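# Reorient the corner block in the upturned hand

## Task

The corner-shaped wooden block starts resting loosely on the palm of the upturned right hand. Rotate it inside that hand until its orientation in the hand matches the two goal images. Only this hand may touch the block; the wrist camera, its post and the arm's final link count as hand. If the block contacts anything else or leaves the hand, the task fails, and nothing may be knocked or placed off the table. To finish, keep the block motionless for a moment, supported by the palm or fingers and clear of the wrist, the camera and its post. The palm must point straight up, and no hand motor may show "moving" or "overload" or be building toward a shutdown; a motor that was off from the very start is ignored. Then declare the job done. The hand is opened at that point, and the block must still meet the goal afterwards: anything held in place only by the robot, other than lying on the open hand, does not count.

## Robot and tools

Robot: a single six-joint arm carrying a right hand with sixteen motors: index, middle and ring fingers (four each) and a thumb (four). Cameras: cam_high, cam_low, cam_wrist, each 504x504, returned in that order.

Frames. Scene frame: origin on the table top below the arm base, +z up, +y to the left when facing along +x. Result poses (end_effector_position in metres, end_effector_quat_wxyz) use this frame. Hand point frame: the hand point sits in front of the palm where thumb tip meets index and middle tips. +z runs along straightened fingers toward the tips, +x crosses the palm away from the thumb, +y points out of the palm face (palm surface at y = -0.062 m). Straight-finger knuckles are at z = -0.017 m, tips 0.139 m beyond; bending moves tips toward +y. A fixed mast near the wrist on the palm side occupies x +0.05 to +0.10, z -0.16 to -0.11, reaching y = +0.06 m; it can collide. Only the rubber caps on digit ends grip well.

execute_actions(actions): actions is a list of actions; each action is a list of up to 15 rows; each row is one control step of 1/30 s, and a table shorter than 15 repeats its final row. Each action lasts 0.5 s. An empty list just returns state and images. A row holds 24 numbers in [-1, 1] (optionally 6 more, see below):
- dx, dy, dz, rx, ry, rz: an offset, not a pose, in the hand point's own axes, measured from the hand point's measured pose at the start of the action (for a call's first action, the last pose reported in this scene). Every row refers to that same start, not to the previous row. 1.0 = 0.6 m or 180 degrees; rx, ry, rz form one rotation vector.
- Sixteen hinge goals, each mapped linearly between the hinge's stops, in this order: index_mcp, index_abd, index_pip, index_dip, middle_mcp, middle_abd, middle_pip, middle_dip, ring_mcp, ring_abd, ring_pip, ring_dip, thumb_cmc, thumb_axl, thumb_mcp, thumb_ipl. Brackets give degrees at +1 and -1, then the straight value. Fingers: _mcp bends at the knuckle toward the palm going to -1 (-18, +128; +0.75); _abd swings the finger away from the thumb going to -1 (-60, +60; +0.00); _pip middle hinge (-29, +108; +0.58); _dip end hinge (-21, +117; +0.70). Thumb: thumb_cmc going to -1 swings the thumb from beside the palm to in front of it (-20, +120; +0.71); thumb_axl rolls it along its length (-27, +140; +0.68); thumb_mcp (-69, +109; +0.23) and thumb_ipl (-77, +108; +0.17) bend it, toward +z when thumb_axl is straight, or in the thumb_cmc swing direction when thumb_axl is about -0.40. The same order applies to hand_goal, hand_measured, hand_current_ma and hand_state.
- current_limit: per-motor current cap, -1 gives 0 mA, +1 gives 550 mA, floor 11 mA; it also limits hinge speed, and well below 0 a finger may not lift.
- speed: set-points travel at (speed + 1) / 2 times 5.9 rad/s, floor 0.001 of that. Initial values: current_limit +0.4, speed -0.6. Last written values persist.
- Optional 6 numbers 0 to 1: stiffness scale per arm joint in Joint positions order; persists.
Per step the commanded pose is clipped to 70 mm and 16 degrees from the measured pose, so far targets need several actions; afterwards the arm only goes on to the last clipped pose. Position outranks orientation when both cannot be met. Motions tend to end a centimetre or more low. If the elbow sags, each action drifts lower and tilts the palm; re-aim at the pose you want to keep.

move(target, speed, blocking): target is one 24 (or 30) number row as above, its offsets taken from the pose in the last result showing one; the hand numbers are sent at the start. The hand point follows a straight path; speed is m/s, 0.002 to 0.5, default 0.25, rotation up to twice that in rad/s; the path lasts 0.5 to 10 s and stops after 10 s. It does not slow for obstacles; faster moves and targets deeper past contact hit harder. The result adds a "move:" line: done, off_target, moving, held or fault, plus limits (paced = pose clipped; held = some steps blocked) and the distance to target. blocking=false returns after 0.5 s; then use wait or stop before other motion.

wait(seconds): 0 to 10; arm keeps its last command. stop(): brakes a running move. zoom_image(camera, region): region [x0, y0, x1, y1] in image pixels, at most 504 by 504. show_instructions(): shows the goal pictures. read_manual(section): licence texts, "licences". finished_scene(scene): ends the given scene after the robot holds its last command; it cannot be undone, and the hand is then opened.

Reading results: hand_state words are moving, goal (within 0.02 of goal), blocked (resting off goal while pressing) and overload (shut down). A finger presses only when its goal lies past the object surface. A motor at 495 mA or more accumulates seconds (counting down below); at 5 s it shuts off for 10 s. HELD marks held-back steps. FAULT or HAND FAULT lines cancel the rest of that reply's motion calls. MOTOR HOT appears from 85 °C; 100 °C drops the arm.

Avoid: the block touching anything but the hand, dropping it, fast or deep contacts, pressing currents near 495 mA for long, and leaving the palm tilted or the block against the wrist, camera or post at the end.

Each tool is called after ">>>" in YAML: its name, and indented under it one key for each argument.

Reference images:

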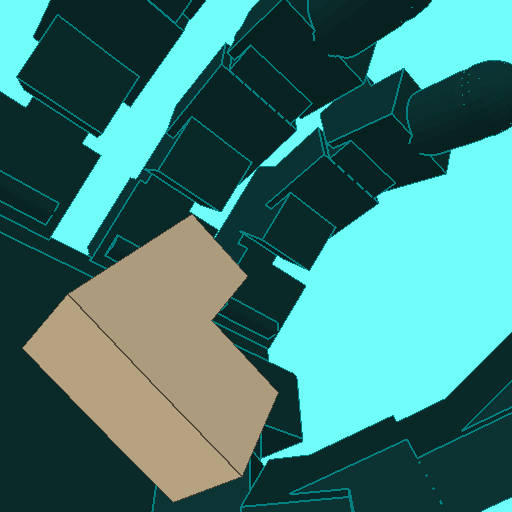

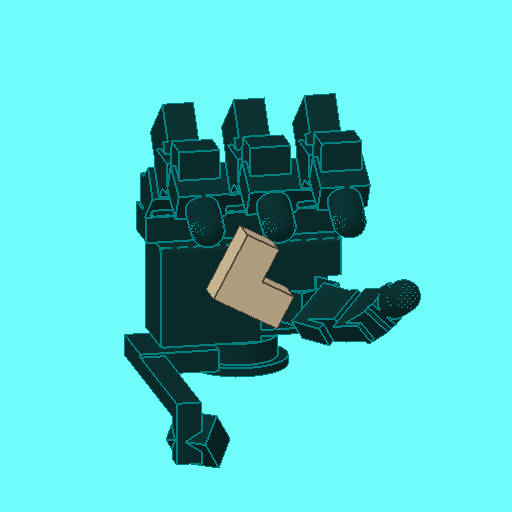

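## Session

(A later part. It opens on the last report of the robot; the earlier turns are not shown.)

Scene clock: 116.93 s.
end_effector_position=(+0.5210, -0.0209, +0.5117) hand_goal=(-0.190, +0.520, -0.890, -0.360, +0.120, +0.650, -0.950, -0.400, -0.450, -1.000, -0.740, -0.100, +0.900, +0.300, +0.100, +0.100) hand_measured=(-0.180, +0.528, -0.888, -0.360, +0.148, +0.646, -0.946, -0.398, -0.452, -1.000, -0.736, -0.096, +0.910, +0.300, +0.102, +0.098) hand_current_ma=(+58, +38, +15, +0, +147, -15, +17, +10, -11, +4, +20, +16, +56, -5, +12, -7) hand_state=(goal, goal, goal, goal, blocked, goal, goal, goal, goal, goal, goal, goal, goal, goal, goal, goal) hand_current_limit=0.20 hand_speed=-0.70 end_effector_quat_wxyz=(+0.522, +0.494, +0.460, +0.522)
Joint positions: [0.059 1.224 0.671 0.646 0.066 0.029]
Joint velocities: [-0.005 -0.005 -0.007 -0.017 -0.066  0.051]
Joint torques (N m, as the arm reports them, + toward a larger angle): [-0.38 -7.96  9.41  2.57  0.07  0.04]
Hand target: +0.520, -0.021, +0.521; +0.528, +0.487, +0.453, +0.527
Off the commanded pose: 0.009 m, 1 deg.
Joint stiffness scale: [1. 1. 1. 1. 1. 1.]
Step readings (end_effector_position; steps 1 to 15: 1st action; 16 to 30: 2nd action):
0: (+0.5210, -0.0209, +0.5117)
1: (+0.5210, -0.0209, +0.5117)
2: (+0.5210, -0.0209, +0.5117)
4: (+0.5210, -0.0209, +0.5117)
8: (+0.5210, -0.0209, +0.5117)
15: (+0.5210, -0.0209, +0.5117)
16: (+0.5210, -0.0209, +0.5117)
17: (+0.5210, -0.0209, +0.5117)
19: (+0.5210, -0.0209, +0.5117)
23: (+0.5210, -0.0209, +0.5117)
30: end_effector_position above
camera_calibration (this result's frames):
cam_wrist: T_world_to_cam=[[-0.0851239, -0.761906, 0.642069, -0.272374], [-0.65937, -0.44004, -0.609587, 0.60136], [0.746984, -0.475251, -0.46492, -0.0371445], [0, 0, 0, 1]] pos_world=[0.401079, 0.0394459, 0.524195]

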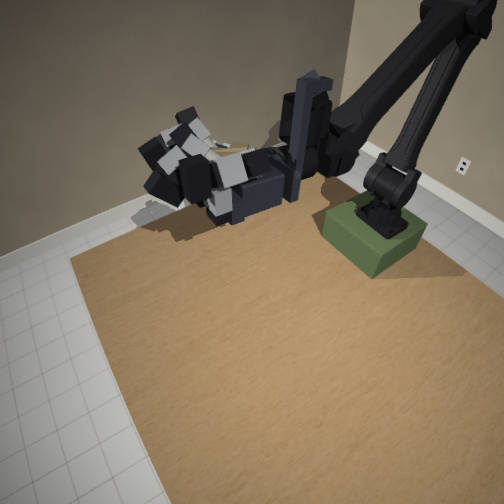

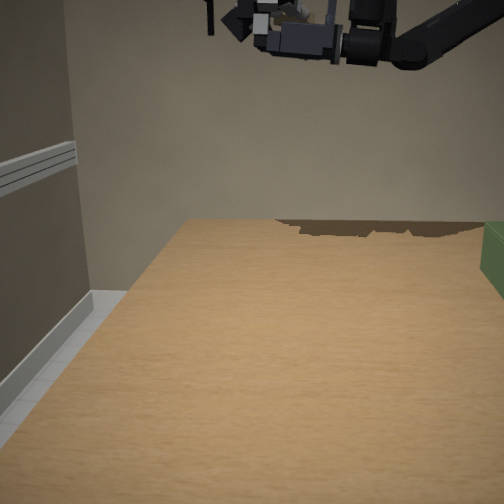

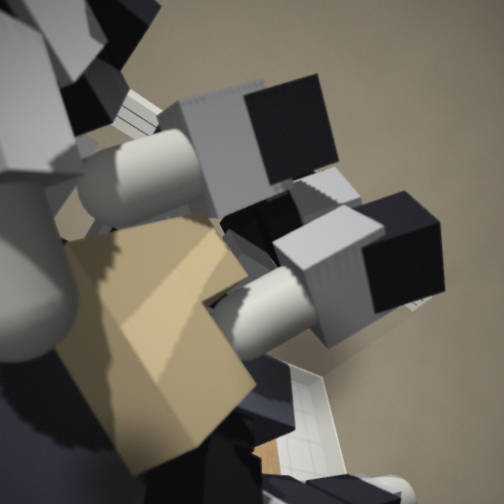

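>>> execute_actions:
  actions:
    - [[0,0.015,0,-0.008,0,0,-0.19,0.52,-0.89,-0.36,0.04,0.6,-0.93,-0.36,-0.45,-1,-0.74,-0.1,0.9,0.3,0.1,0.1,0.25,-0.7]]
    - [[0,0.015,0,-0.008,0,0,-0.19,0.52,-0.89,-0.36,-0.05,0.55,-0.9,-0.32,-0.45,-1,-0.74,-0.1,0.9,0.3,0.1,0.1,0.25,-0.7]]

>>> zoom_image:
  camera: "cam_high"
  region: [150,50,350,250]

Scene clock: 118.30 s.
end_effector_position=(+0.5210, -0.0209, +0.5117) hand_goal=(-0.190, +0.520, -0.890, -0.360, -0.050, +0.550, -0.900, -0.320, -0.450, -1.000, -0.740, -0.100, +0.900, +0.300, +0.100, +0.100) hand_measured=(-0.188, +0.522, -0.882, -0.354, +0.072, +0.576, -0.916, -0.354, -0.458, -1.000, -0.730, -0.088, +0.910, +0.300, +0.102, +0.098) hand_current_ma=(+13, +5, +43, +28, +344, +119, -77, -169, -51, +1, +53, +60, +56, -5, +12, -7) hand_state=(goal, goal, goal, goal, blocked, blocked, goal, blocked, goal, goal, goal, goal, goal, goal, goal, goal) hand_current_limit=0.25 hand_speed=-0.70 end_effector_quat_wxyz=(+0.522, +0.494, +0.460, +0.522)
Joint positions: [0.059 1.224 0.671 0.646 0.066 0.029]
Joint velocities: [-0.005 -0.015  0.007 -0.002  0.007 -0.022]
Joint torques (N m, as the arm reports them, + toward a larger angle): [ 0.13 -8.23  9.33  2.53  0.08  0.01]
Hand target: +0.520, -0.021, +0.521; +0.528, +0.487, +0.453, +0.527
Off the commanded pose: 0.009 m, 1 deg.
Joint stiffness scale: [1. 1. 1. 1. 1. 1.]
Step readings (end_effector_position; steps 1 to 15: 1st action; 16 to 30: 2nd action):
0: (+0.5210, -0.0209, +0.5117)
1: (+0.5210, -0.0209, +0.5117)
2: (+0.5210, -0.0209, +0.5117)
4: (+0.5210, -0.0209, +0.5117)
8: (+0.5210, -0.0209, +0.5117)
15: (+0.5210, -0.0209, +0.5117)
16: (+0.5210, -0.0209, +0.5117)
17: (+0.5210, -0.0209, +0.5117)
19: (+0.5210, -0.0209, +0.5117)
23: (+0.5210, -0.0209, +0.5117)
30: end_effector_position above
camera_calibration (this result's frames):
cam_wrist: T_world_to_cam=[[-0.0851239, -0.761906, 0.642069, -0.272374], [-0.65937, -0.44004, -0.609587, 0.60136], [0.746984, -0.475251, -0.46492, -0.0371445], [0, 0, 0, 1]] pos_world=[0.401079, 0.0394459, 0.524195]

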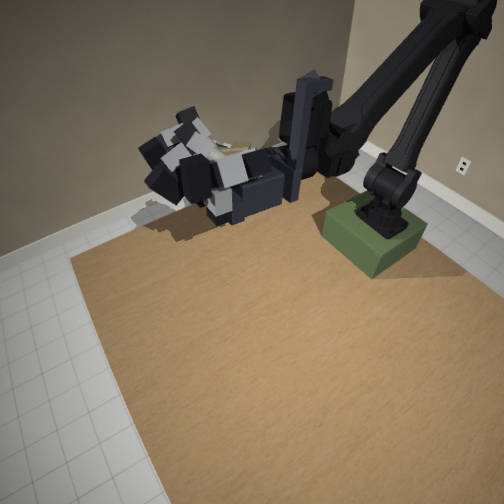

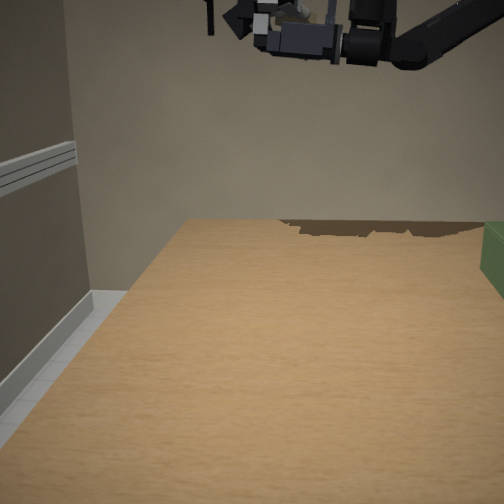

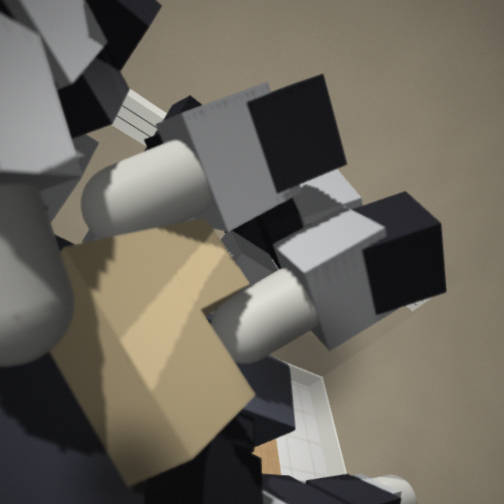

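Region (150, 50, 350, 250) of cam_high's 504x504 image, scaled by 2.520, with more detail than that image has.

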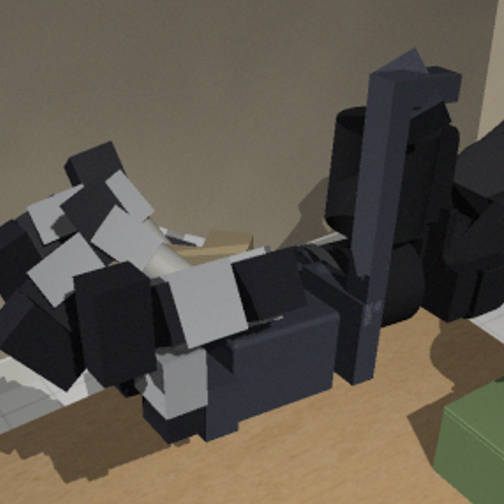

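>>> execute_actions:
  actions:
    - [[0,0.015,0,-0.008,0,0,-0.19,0.52,-0.89,-0.36,0.07,0.57,-0.92,-0.35,-0.4,-0.3,-0.7,-0.1,0.9,0.3,0.1,0.1,0.25,-0.5]]
    - [[0,0.015,0,-0.008,0,0,-0.19,0.52,-0.89,-0.36,-0.03,0.55,-0.9,-0.33,-0.36,0.3,-0.68,-0.05,0.9,0.3,0.1,0.1,0.25,-0.7]]

>>> zoom_image:
  camera: "cam_high"
  region: [150,50,350,250]

Scene clock: 120.10 s.
end_effector_position=(+0.5210, -0.0209, +0.5117) hand_goal=(-0.190, +0.520, -0.890, -0.360, -0.030, +0.550, -0.900, -0.330, -0.360, +0.300, -0.680, -0.050, +0.900, +0.300, +0.100, +0.100) hand_measured=(-0.188, +0.508, -0.876, -0.354, +0.020, +0.570, -0.900, -0.330, -0.364, -0.150, -0.688, -0.054, +0.910, +0.300, +0.102, +0.098) hand_current_ma=(+7, -58, +71, +28, +273, +89, -2, +0, -29, -55, -42, -18, +56, -5, +12, -7) hand_state=(goal, goal, goal, goal, blocked, blocked, goal, goal, goal, moving, goal, goal, goal, goal, goal, goal) hand_current_limit=0.25 hand_speed=-0.70 end_effector_quat_wxyz=(+0.522, +0.494, +0.460, +0.522)
Joint positions: [0.059 1.224 0.671 0.646 0.066 0.029]
Joint velocities: [-0.015 -0.005  0.002 -0.002 -0.037 -0.007]
Joint torques (N m, as the arm reports them, + toward a larger angle): [-0.32 -8.33  9.33  2.49  0.05  0.02]
Hand target: +0.520, -0.021, +0.521; +0.528, +0.487, +0.453, +0.527
Off the commanded pose: 0.009 m, 1 deg.
Joint stiffness scale: [1. 1. 1. 1. 1. 1.]
Step readings (end_effector_position; steps 1 to 15: 1st action; 16 to 30: 2nd action):
0: (+0.5210, -0.0209, +0.5117)
1: (+0.5210, -0.0209, +0.5117)
2: (+0.5210, -0.0209, +0.5117)
4: (+0.5210, -0.0209, +0.5117)
8: (+0.5210, -0.0209, +0.5117)
15: (+0.5210, -0.0209, +0.5117)
16: (+0.5210, -0.0209, +0.5117)
17: (+0.5210, -0.0209, +0.5117)
19: (+0.5210, -0.0209, +0.5117)
23: (+0.5210, -0.0209, +0.5117)
30: end_effector_position above
camera_calibration (this result's frames):
cam_wrist: T_world_to_cam=[[-0.0851239, -0.761906, 0.642069, -0.272374], [-0.65937, -0.44004, -0.609587, 0.60136], [0.746984, -0.475251, -0.46492, -0.0371445], [0, 0, 0, 1]] pos_world=[0.401079, 0.0394459, 0.524195]

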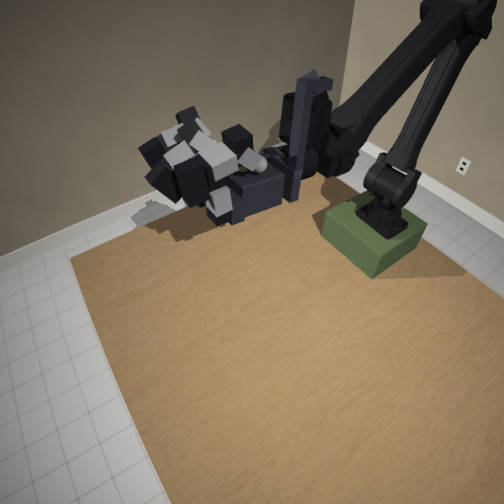

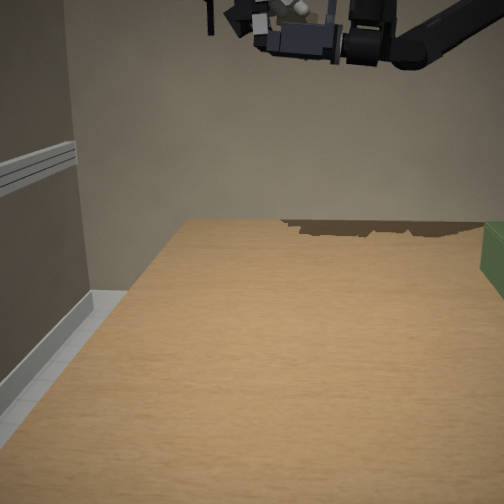

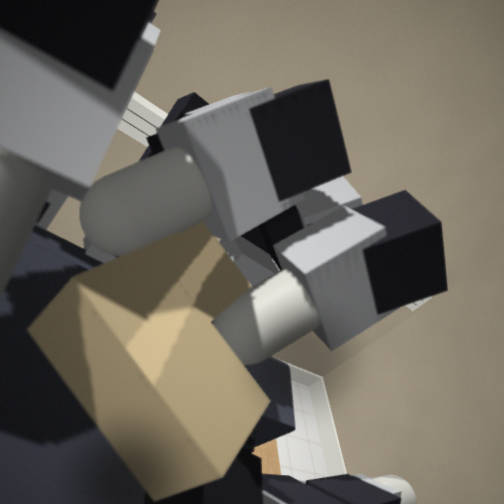

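Region (150, 50, 350, 250) of cam_high's 504x504 image, scaled by 2.520, with more detail than that image has.

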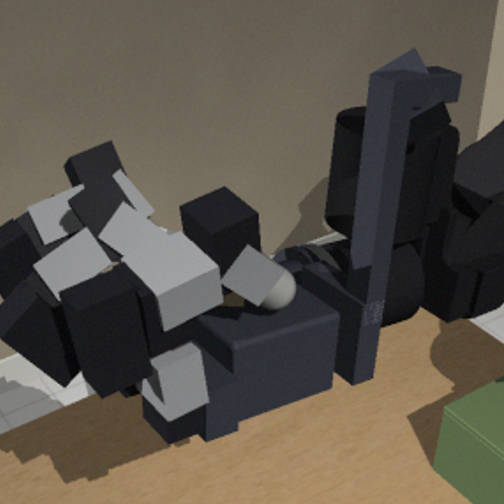

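>>> execute_actions:
  actions:
    - [[0,0.015,0,-0.008,0,0,-0.19,0.52,-0.89,-0.36,-0.07,0.55,-0.88,-0.31,-0.3,0.4,-0.6,0,0.9,0.3,0.1,0.1,0.25,-0.7]]
    - [[0,0.015,0,-0.008,0,0,-0.19,0.52,-0.89,-0.36,-0.1,0.55,-0.88,-0.31,-0.1,0.4,-0.4,0.1,0.9,0.3,0.1,0.1,0.25,-0.5]]

Scene clock: 121.37 s.
end_effector_position=(+0.5210, -0.0209, +0.5117) hand_goal=(-0.190, +0.520, -0.890, -0.360, -0.100, +0.550, -0.880, -0.310, -0.100, +0.400, -0.400, +0.100, +0.900, +0.300, +0.100, +0.100) hand_measured=(-0.190, +0.502, -0.874, -0.354, -0.006, +0.574, -0.880, -0.310, -0.100, +0.398, -0.406, +0.096, +0.910, +0.300, +0.102, +0.098) hand_current_ma=(-3, -84, +82, +28, +344, +102, -3, +0, -2, -9, -34, -19, +56, -5, +12, -7) hand_state=(goal, goal, goal, goal, blocked, blocked, goal, goal, goal, goal, goal, goal, goal, goal, goal, goal) hand_current_limit=0.25 hand_speed=-0.50 end_effector_quat_wxyz=(+0.522, +0.494, +0.460, +0.522)
Joint positions: [0.059 1.224 0.671 0.646 0.066 0.029]
Joint velocities: [-0.005  0.005  0.012  0.002  0.037  0.022]
Joint torques (N m, as the arm reports them, + toward a larger angle): [-0.2  -8.02  9.3   2.54  0.05  0.01]
Hand target: +0.520, -0.021, +0.521; +0.528, +0.487, +0.453, +0.527
Off the commanded pose: 0.009 m, 1 deg.
Joint stiffness scale: [1. 1. 1. 1. 1. 1.]
Step readings (end_effector_position; steps 1 to 15: 1st action; 16 to 30: 2nd action):
0: (+0.5210, -0.0209, +0.5117)
1: (+0.5210, -0.0209, +0.5117)
2: (+0.5210, -0.0209, +0.5117)
4: (+0.5210, -0.0209, +0.5117)
8: (+0.5210, -0.0209, +0.5117)
15: (+0.5210, -0.0209, +0.5117)
16: (+0.5210, -0.0209, +0.5117)
17: (+0.5210, -0.0209, +0.5117)
19: (+0.5210, -0.0209, +0.5117)
23: (+0.5210, -0.0209, +0.5117)
30: end_effector_position above
camera_calibration (this result's frames):
cam_wrist: T_world_to_cam=[[-0.0851239, -0.761906, 0.642069, -0.272374], [-0.65937, -0.44004, -0.609587, 0.60136], [0.746984, -0.475251, -0.46492, -0.0371445], [0, 0, 0, 1]] pos_world=[0.401079, 0.0394459, 0.524195]

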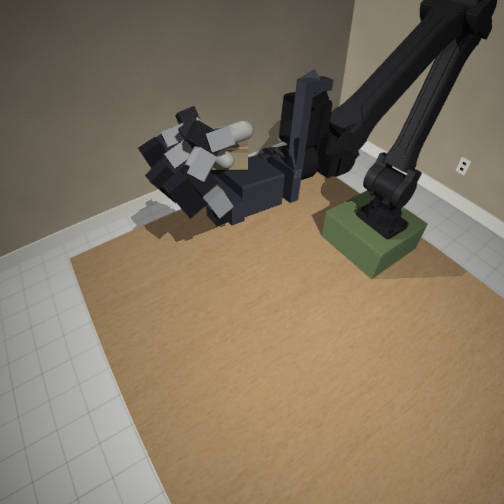

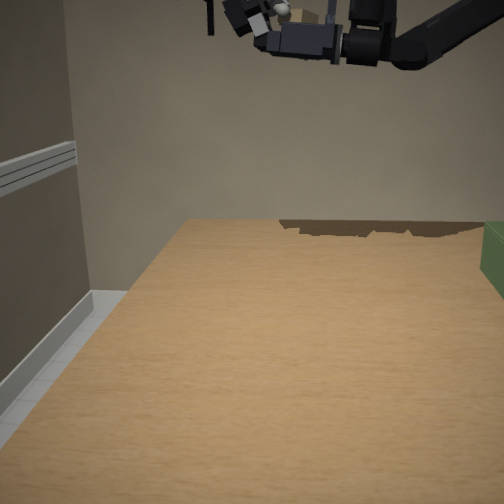

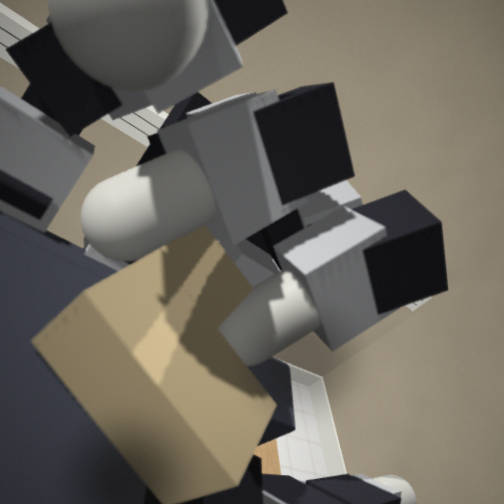

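>>> execute_actions:
  actions:
    - [[0,0.015,0,-0.008,0,0,-0.19,0.2,-0.89,-0.36,0.15,0.55,-0.88,-0.31,0.05,0.2,0,0.28,0.9,0.3,0.1,0.1,0.25,-0.4]]
    - [[0,0.015,0,-0.008,0,0,-0.19,-0.3,-0.89,-0.36,0.5,0.4,-0.8,-0.3,0.05,0,0,0.28,0.9,0.3,0.1,0.1,0.25,-0.3]]

Scene clock: 122.97 s.
end_effector_position=(+0.5210, -0.0209, +0.5117) hand_goal=(-0.190, -0.300, -0.890, -0.360, +0.500, +0.400, -0.800, -0.300, +0.050, +0.000, +0.000, +0.280, +0.900, +0.300, +0.100, +0.100) hand_measured=(-0.166, +0.262, -0.860, -0.350, +0.504, +0.404, -0.806, -0.304, +0.052, +0.004, -0.004, +0.276, +0.910, +0.300, +0.102, +0.098) hand_current_ma=(+142, +294, +157, +48, +33, +19, -34, -19, +16, +19, -17, -18, +56, -5, +12, -7) hand_state=(blocked, moving, blocked, goal, moving, goal, goal, goal, goal, goal, goal, goal, goal, goal, goal, goal) hand_current_limit=0.25 hand_speed=-0.30 end_effector_quat_wxyz=(+0.522, +0.494, +0.460, +0.522)
Joint positions: [0.059 1.224 0.671 0.646 0.066 0.029]
Joint velocities: [-0.005 -0.005  0.007  0.007 -0.007 -0.051]
Joint torques (N m, as the arm reports them, + toward a larger angle): [-0.07 -8.39  9.41  2.52  0.06  0.02]
Hand target: +0.520, -0.021, +0.521; +0.528, +0.487, +0.453, +0.527
Off the commanded pose: 0.009 m, 1 deg.
Joint stiffness scale: [1. 1. 1. 1. 1. 1.]
Step readings (end_effector_position; steps 1 to 15: 1st action; 16 to 30: 2nd action):
0: (+0.5210, -0.0209, +0.5117)
1: (+0.5210, -0.0209, +0.5117)
2: (+0.5210, -0.0209, +0.5117)
4: (+0.5210, -0.0209, +0.5117)
8: (+0.5210, -0.0209, +0.5117)
15: (+0.5210, -0.0209, +0.5117)
16: (+0.5210, -0.0209, +0.5117)
17: (+0.5210, -0.0209, +0.5117)
19: (+0.5210, -0.0209, +0.5117)
23: (+0.5210, -0.0209, +0.5117)
30: end_effector_position above
camera_calibration (this result's frames):
cam_wrist: T_world_to_cam=[[-0.0851239, -0.761906, 0.642069, -0.272374], [-0.65937, -0.44004, -0.609587, 0.60136], [0.746984, -0.475251, -0.46492, -0.0371445], [0, 0, 0, 1]] pos_world=[0.401079, 0.0394459, 0.524195]

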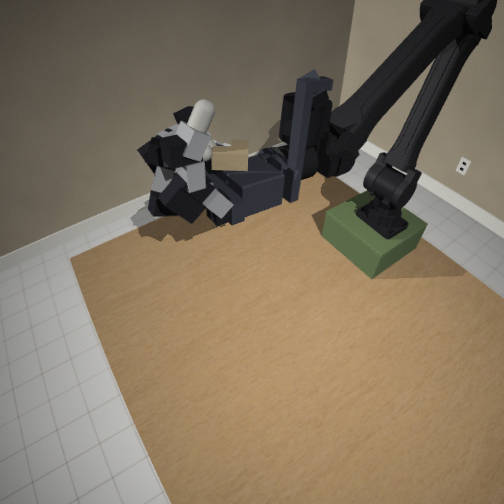

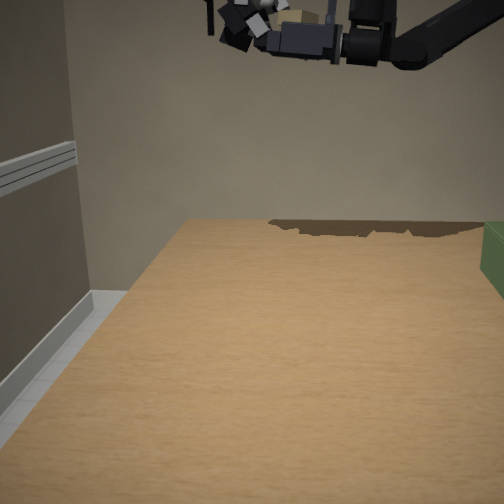

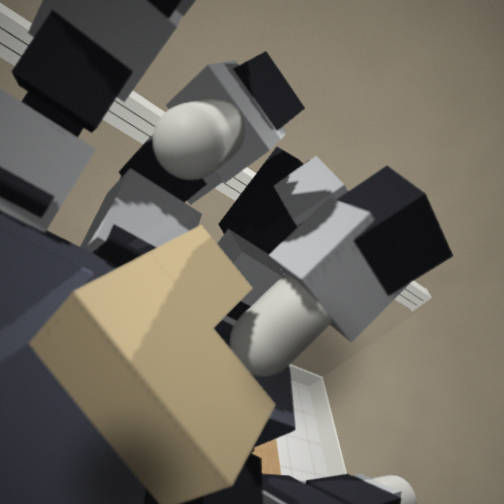

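>>> execute_actions:
  actions:
    - [[0,0.015,0,-0.008,0,0,-0.17,0.1,-0.86,-0.35,0.6,0,0.2,0.3,0.2,0,0.1,0.28,0.9,0.3,0.1,0.1,0.25,-0.2]]
    - [[0,0.015,0,-0.008,0,0,-0.17,-0.4,-0.86,-0.35,0.6,0,0.2,0.3,0.2,0,0.1,0.28,0.9,0.3,0.1,0.1,0.25,-0.4]]

Scene clock: 124.23 s.
end_effector_position=(+0.5210, -0.0209, +0.5117) hand_goal=(-0.170, -0.400, -0.860, -0.350, +0.600, +0.000, +0.200, +0.300, +0.200, +0.000, +0.100, +0.280, +0.900, +0.300, +0.100, +0.100) hand_measured=(-0.160, -0.196, -0.850, -0.346, +0.608, +0.004, +0.032, +0.298, +0.204, +0.004, +0.098, +0.276, +0.910, +0.300, +0.102, +0.098) hand_current_ma=(+56, +64, +42, +22, +46, +18, -52, -14, +28, +19, -10, -15, +56, -5, +12, -7) hand_state=(goal, moving, moving, goal, goal, goal, moving, goal, goal, goal, goal, goal, goal, goal, goal, goal) hand_current_limit=0.25 hand_speed=-0.40 end_effector_quat_wxyz=(+0.522, +0.494, +0.460, +0.522)
Joint positions: [0.059 1.224 0.671 0.646 0.066 0.029]
Joint velocities: [-0.005  0.015  0.017 -0.012 -0.051  0.066]
Joint torques (N m, as the arm reports them, + toward a larger angle): [-0.11 -8.78  9.27  2.67  0.05  0.02]
Hand target: +0.520, -0.021, +0.521; +0.528, +0.487, +0.453, +0.527
Off the commanded pose: 0.009 m, 1 deg.
Joint stiffness scale: [1. 1. 1. 1. 1. 1.]
Step readings (end_effector_position; steps 1 to 15: 1st action; 16 to 30: 2nd action):
0: (+0.5210, -0.0209, +0.5117)
1: (+0.5210, -0.0209, +0.5117)
2: (+0.5210, -0.0209, +0.5117)
4: (+0.5210, -0.0209, +0.5117)
8: (+0.5210, -0.0209, +0.5117)
15: (+0.5210, -0.0209, +0.5117)
16: (+0.5210, -0.0209, +0.5117)
17: (+0.5210, -0.0209, +0.5117)
19: (+0.5210, -0.0209, +0.5117)
23: (+0.5210, -0.0209, +0.5117)
30: end_effector_position above
camera_calibration (this result's frames):
cam_wrist: T_world_to_cam=[[-0.0851239, -0.761906, 0.642069, -0.272374], [-0.65937, -0.44004, -0.609587, 0.60136], [0.746984, -0.475251, -0.46492, -0.0371445], [0, 0, 0, 1]] pos_world=[0.401079, 0.0394459, 0.524195]

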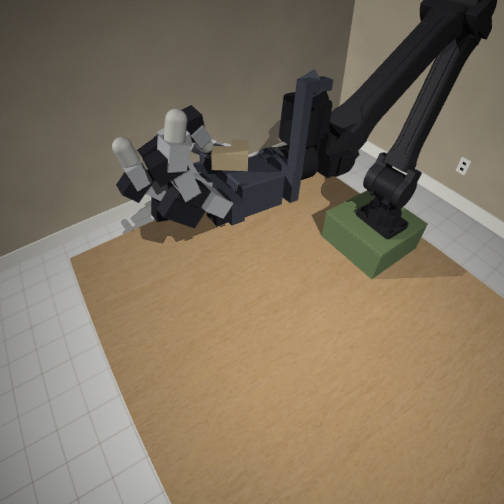

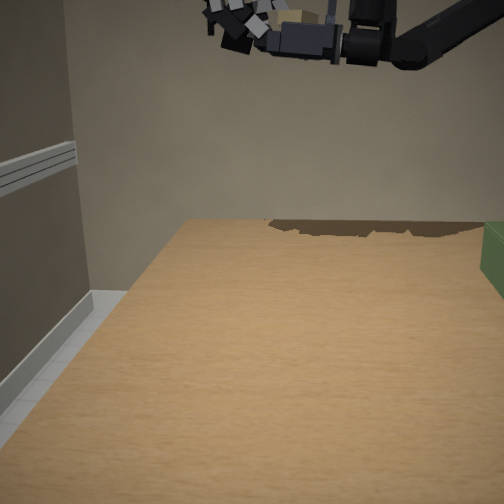

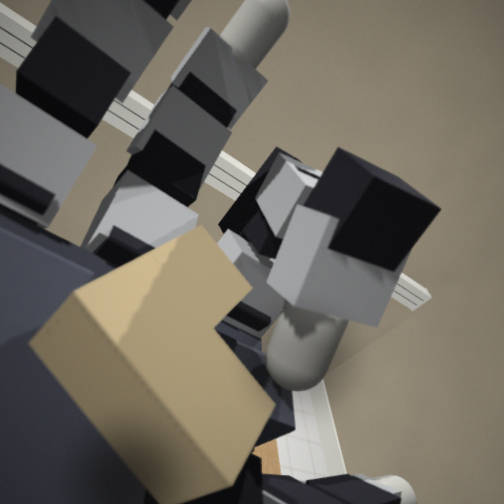

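>>> execute_actions:
  actions:
    - [[0,0.015,0,0.004,0,0,0.0,-0.4,-0.7,-0.1,0.4,0,0.1,0.28,0.3,0,0.1,0.28,0.9,0.3,0.1,0.1,0.25,-0.2]]
    - [[0,0.015,0,0.0,0,0,0.3,-0.1,0.1,0.28,0.3,0,0.1,0.28,0.3,0,0.1,0.28,0.9,0.3,0.1,0.1,0.25,0]]
    - [[0,0.015,0,-0.008,0,0,0.3,0,0.1,0.28,0.3,0,0.1,0.28,0.3,0,0.1,0.28,0.9,0.3,0.1,0.1,0.25,0]]

>>> zoom_image:
  camera: "cam_high"
  region: [150,50,350,250]

Scene clock: 126.47 s.
end_effector_position=(+0.5252, -0.0208, +0.4998) hand_goal=(+0.300, +0.000, +0.100, +0.280, +0.300, +0.000, +0.100, +0.280, +0.300, +0.000, +0.100, +0.280, +0.900, +0.300, +0.100, +0.100) hand_measured=(+0.306, -0.002, +0.096, +0.278, +0.322, +0.004, +0.106, +0.282, +0.306, +0.004, +0.098, +0.278, +0.910, +0.300, +0.102, +0.098) hand_current_ma=(+36, -13, +4, -15, +119, +18, +30, +14, +38, +18, -6, -14, +56, -5, +13, -7) hand_state=(goal, goal, moving, goal, blocked, goal, goal, goal, goal, goal, goal, goal, goal, goal, goal, goal) hand_current_limit=0.25 hand_speed=0.00 end_effector_quat_wxyz=(+0.508, +0.509, +0.476, +0.506)
Joint positions: [0.059 1.214 0.671 0.575 0.066 0.029]
Joint velocities: [-0.005 -0.005  0.002 -0.012 -0.022 -0.095]
Joint torques (N m, as the arm reports them, + toward a larger angle): [-0.11 -8.27  9.53  2.75  0.08  0.02]
Hand target: +0.525, -0.021, +0.509; +0.514, +0.503, +0.470, +0.512
Off the commanded pose: 0.009 m, 1 deg.
Joint stiffness scale: [1. 1. 1. 1. 1. 1.]
Step readings (end_effector_position; steps 1 to 15: 1st action; 16 to 30: 2nd action; 31 to 45: 3rd action):
0: (+0.5210, -0.0209, +0.5117)
1: (+0.5215, -0.0209, +0.5104)
2: (+0.5219, -0.0209, +0.5089)
4: (+0.5229, -0.0208, +0.5062)
8: (+0.5233, -0.0208, +0.5049)
15: (+0.5232, -0.0208, +0.5050)
16: (+0.5235, -0.0208, +0.5042)
17: (+0.5239, -0.0208, +0.5030)
19: (+0.5248, -0.0208, +0.5008)
23: (+0.5251, -0.0208, +0.4999)
30: (+0.5252, -0.0208, +0.4998)
31: (+0.5252, -0.0208, +0.4998)
32: (+0.5252, -0.0208, +0.4998)
34: (+0.5252, -0.0208, +0.4998)
38: (+0.5252, -0.0208, +0.4998)
45: end_effector_position above
camera_calibration (this result's frames):
cam_wrist: T_world_to_cam=[[-0.045745, -0.760666, 0.647529, -0.287606], [-0.695265, -0.441201, -0.567405, 0.594609], [0.717296, -0.47616, -0.508682, -0.00831374], [0, 0, 0, 1]] pos_world=[0.406218, 0.0396113, 0.519388]

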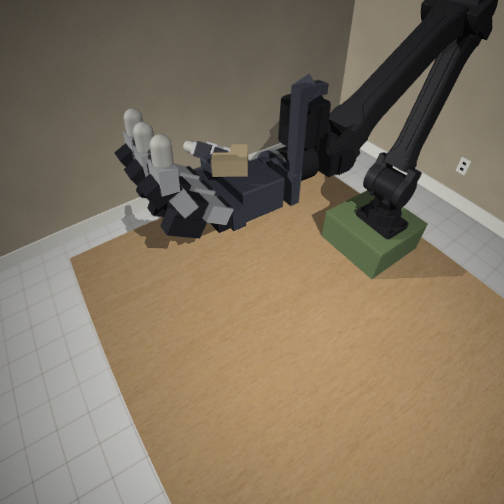

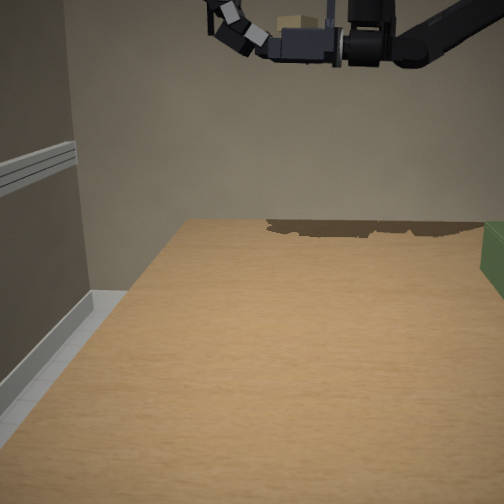

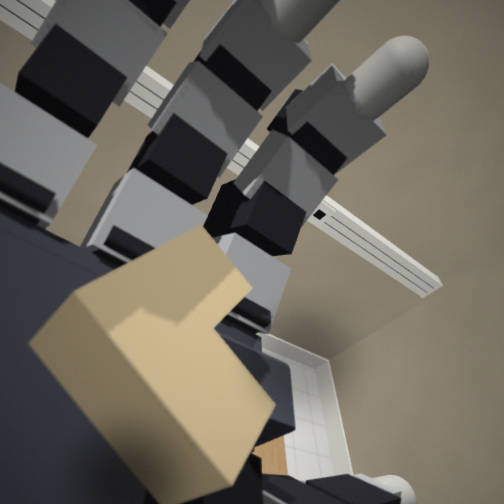

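Region (150, 50, 350, 250) of cam_high's 504x504 image, scaled by 2.520, with more detail than that image has.

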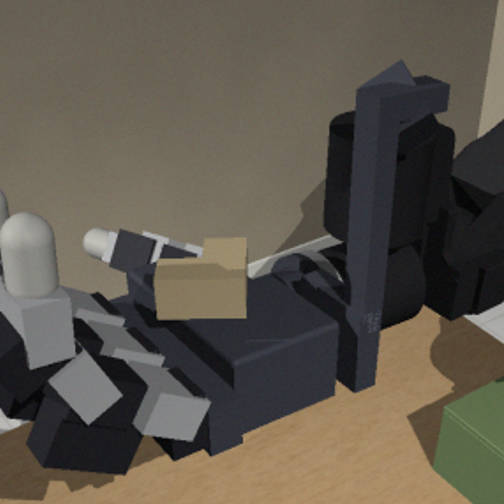

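>>> execute_actions:
  actions:
    - [[0,0.015,0,0.004,0,-0.012,0.3,0,0.1,0.28,0.33,0,0.11,0.28,0.3,0,0.1,0.28,0.9,0.3,0.1,0.1,0.25,0]]

Scene clock: 127.43 s.
end_effector_position=(+0.5277, -0.0178, +0.4924) hand_goal=(+0.300, +0.000, +0.100, +0.280, +0.330, +0.000, +0.110, +0.280, +0.300, +0.000, +0.100, +0.280, +0.900, +0.300, +0.100, +0.100) hand_measured=(+0.306, -0.002, +0.098, +0.278, +0.338, +0.004, +0.110, +0.282, +0.306, +0.004, +0.098, +0.278, +0.910, +0.300, +0.102, +0.098) hand_current_ma=(+39, -12, -7, -15, +45, +17, -5, +14, +40, +17, -6, -14, +56, -5, +13, -7) hand_state=(goal, goal, goal, goal, goal, goal, goal, goal, goal, goal, goal, goal, goal, goal, goal, goal) hand_current_limit=0.25 hand_speed=0.00 end_effector_quat_wxyz=(+0.504, +0.511, +0.494, +0.491)
Joint positions: [0.058 1.208 0.671 0.53  0.06  0.003]
Joint velocities: [ 0.005 -0.015 -0.007 -0.017 -0.022 -0.007]
Joint torques (N m, as the arm reports them, + toward a larger angle): [-0.49 -9.8   9.95  1.76 -0.06 -0.04]
Hand target: +0.525, -0.021, +0.509; +0.514, +0.503, +0.489, +0.493
Off the commanded pose: 0.017 m, 2 deg.
Joint stiffness scale: [1. 1. 1. 1. 1. 1.]
Step readings (end_effector_position):
0: (+0.5252, -0.0208, +0.4998)
1: (+0.5256, -0.0202, +0.4987)
2: (+0.5261, -0.0195, +0.4971)
4: (+0.5271, -0.0187, +0.4941)
8: (+0.5277, -0.0181, +0.4924)
15: end_effector_position above
camera_calibration (this result's frames):
cam_wrist: T_world_to_cam=[[-0.015713, -0.743186, 0.668901, -0.306549], [-0.714314, -0.459768, -0.527607, 0.583642], [0.699649, -0.486095, -0.523643, 0.00404102], [0, 0, 0, 1]] pos_world=[0.40926, 0.0424816, 0.515101]

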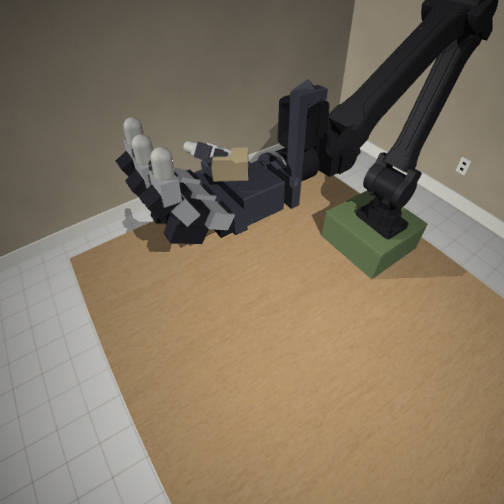

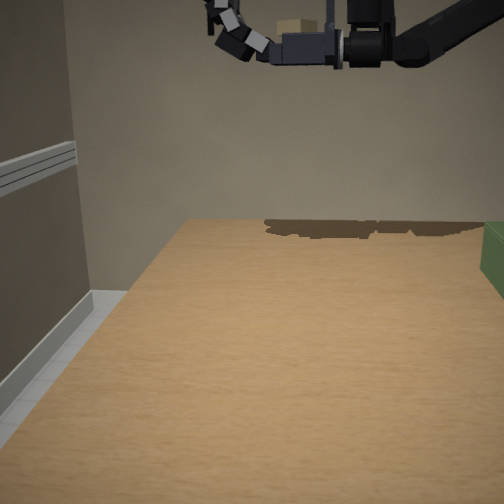

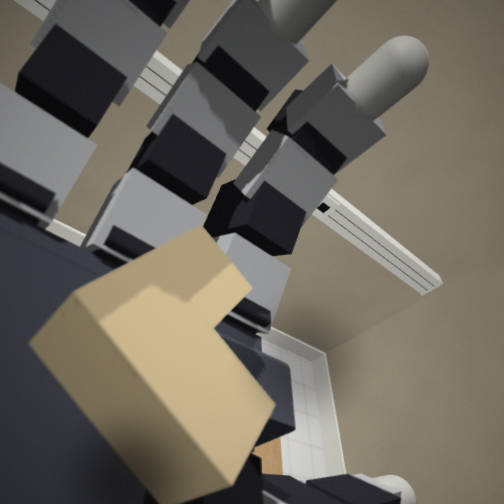

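>>> finished_scene:
  scene: 1

The scene is finished: the task was done.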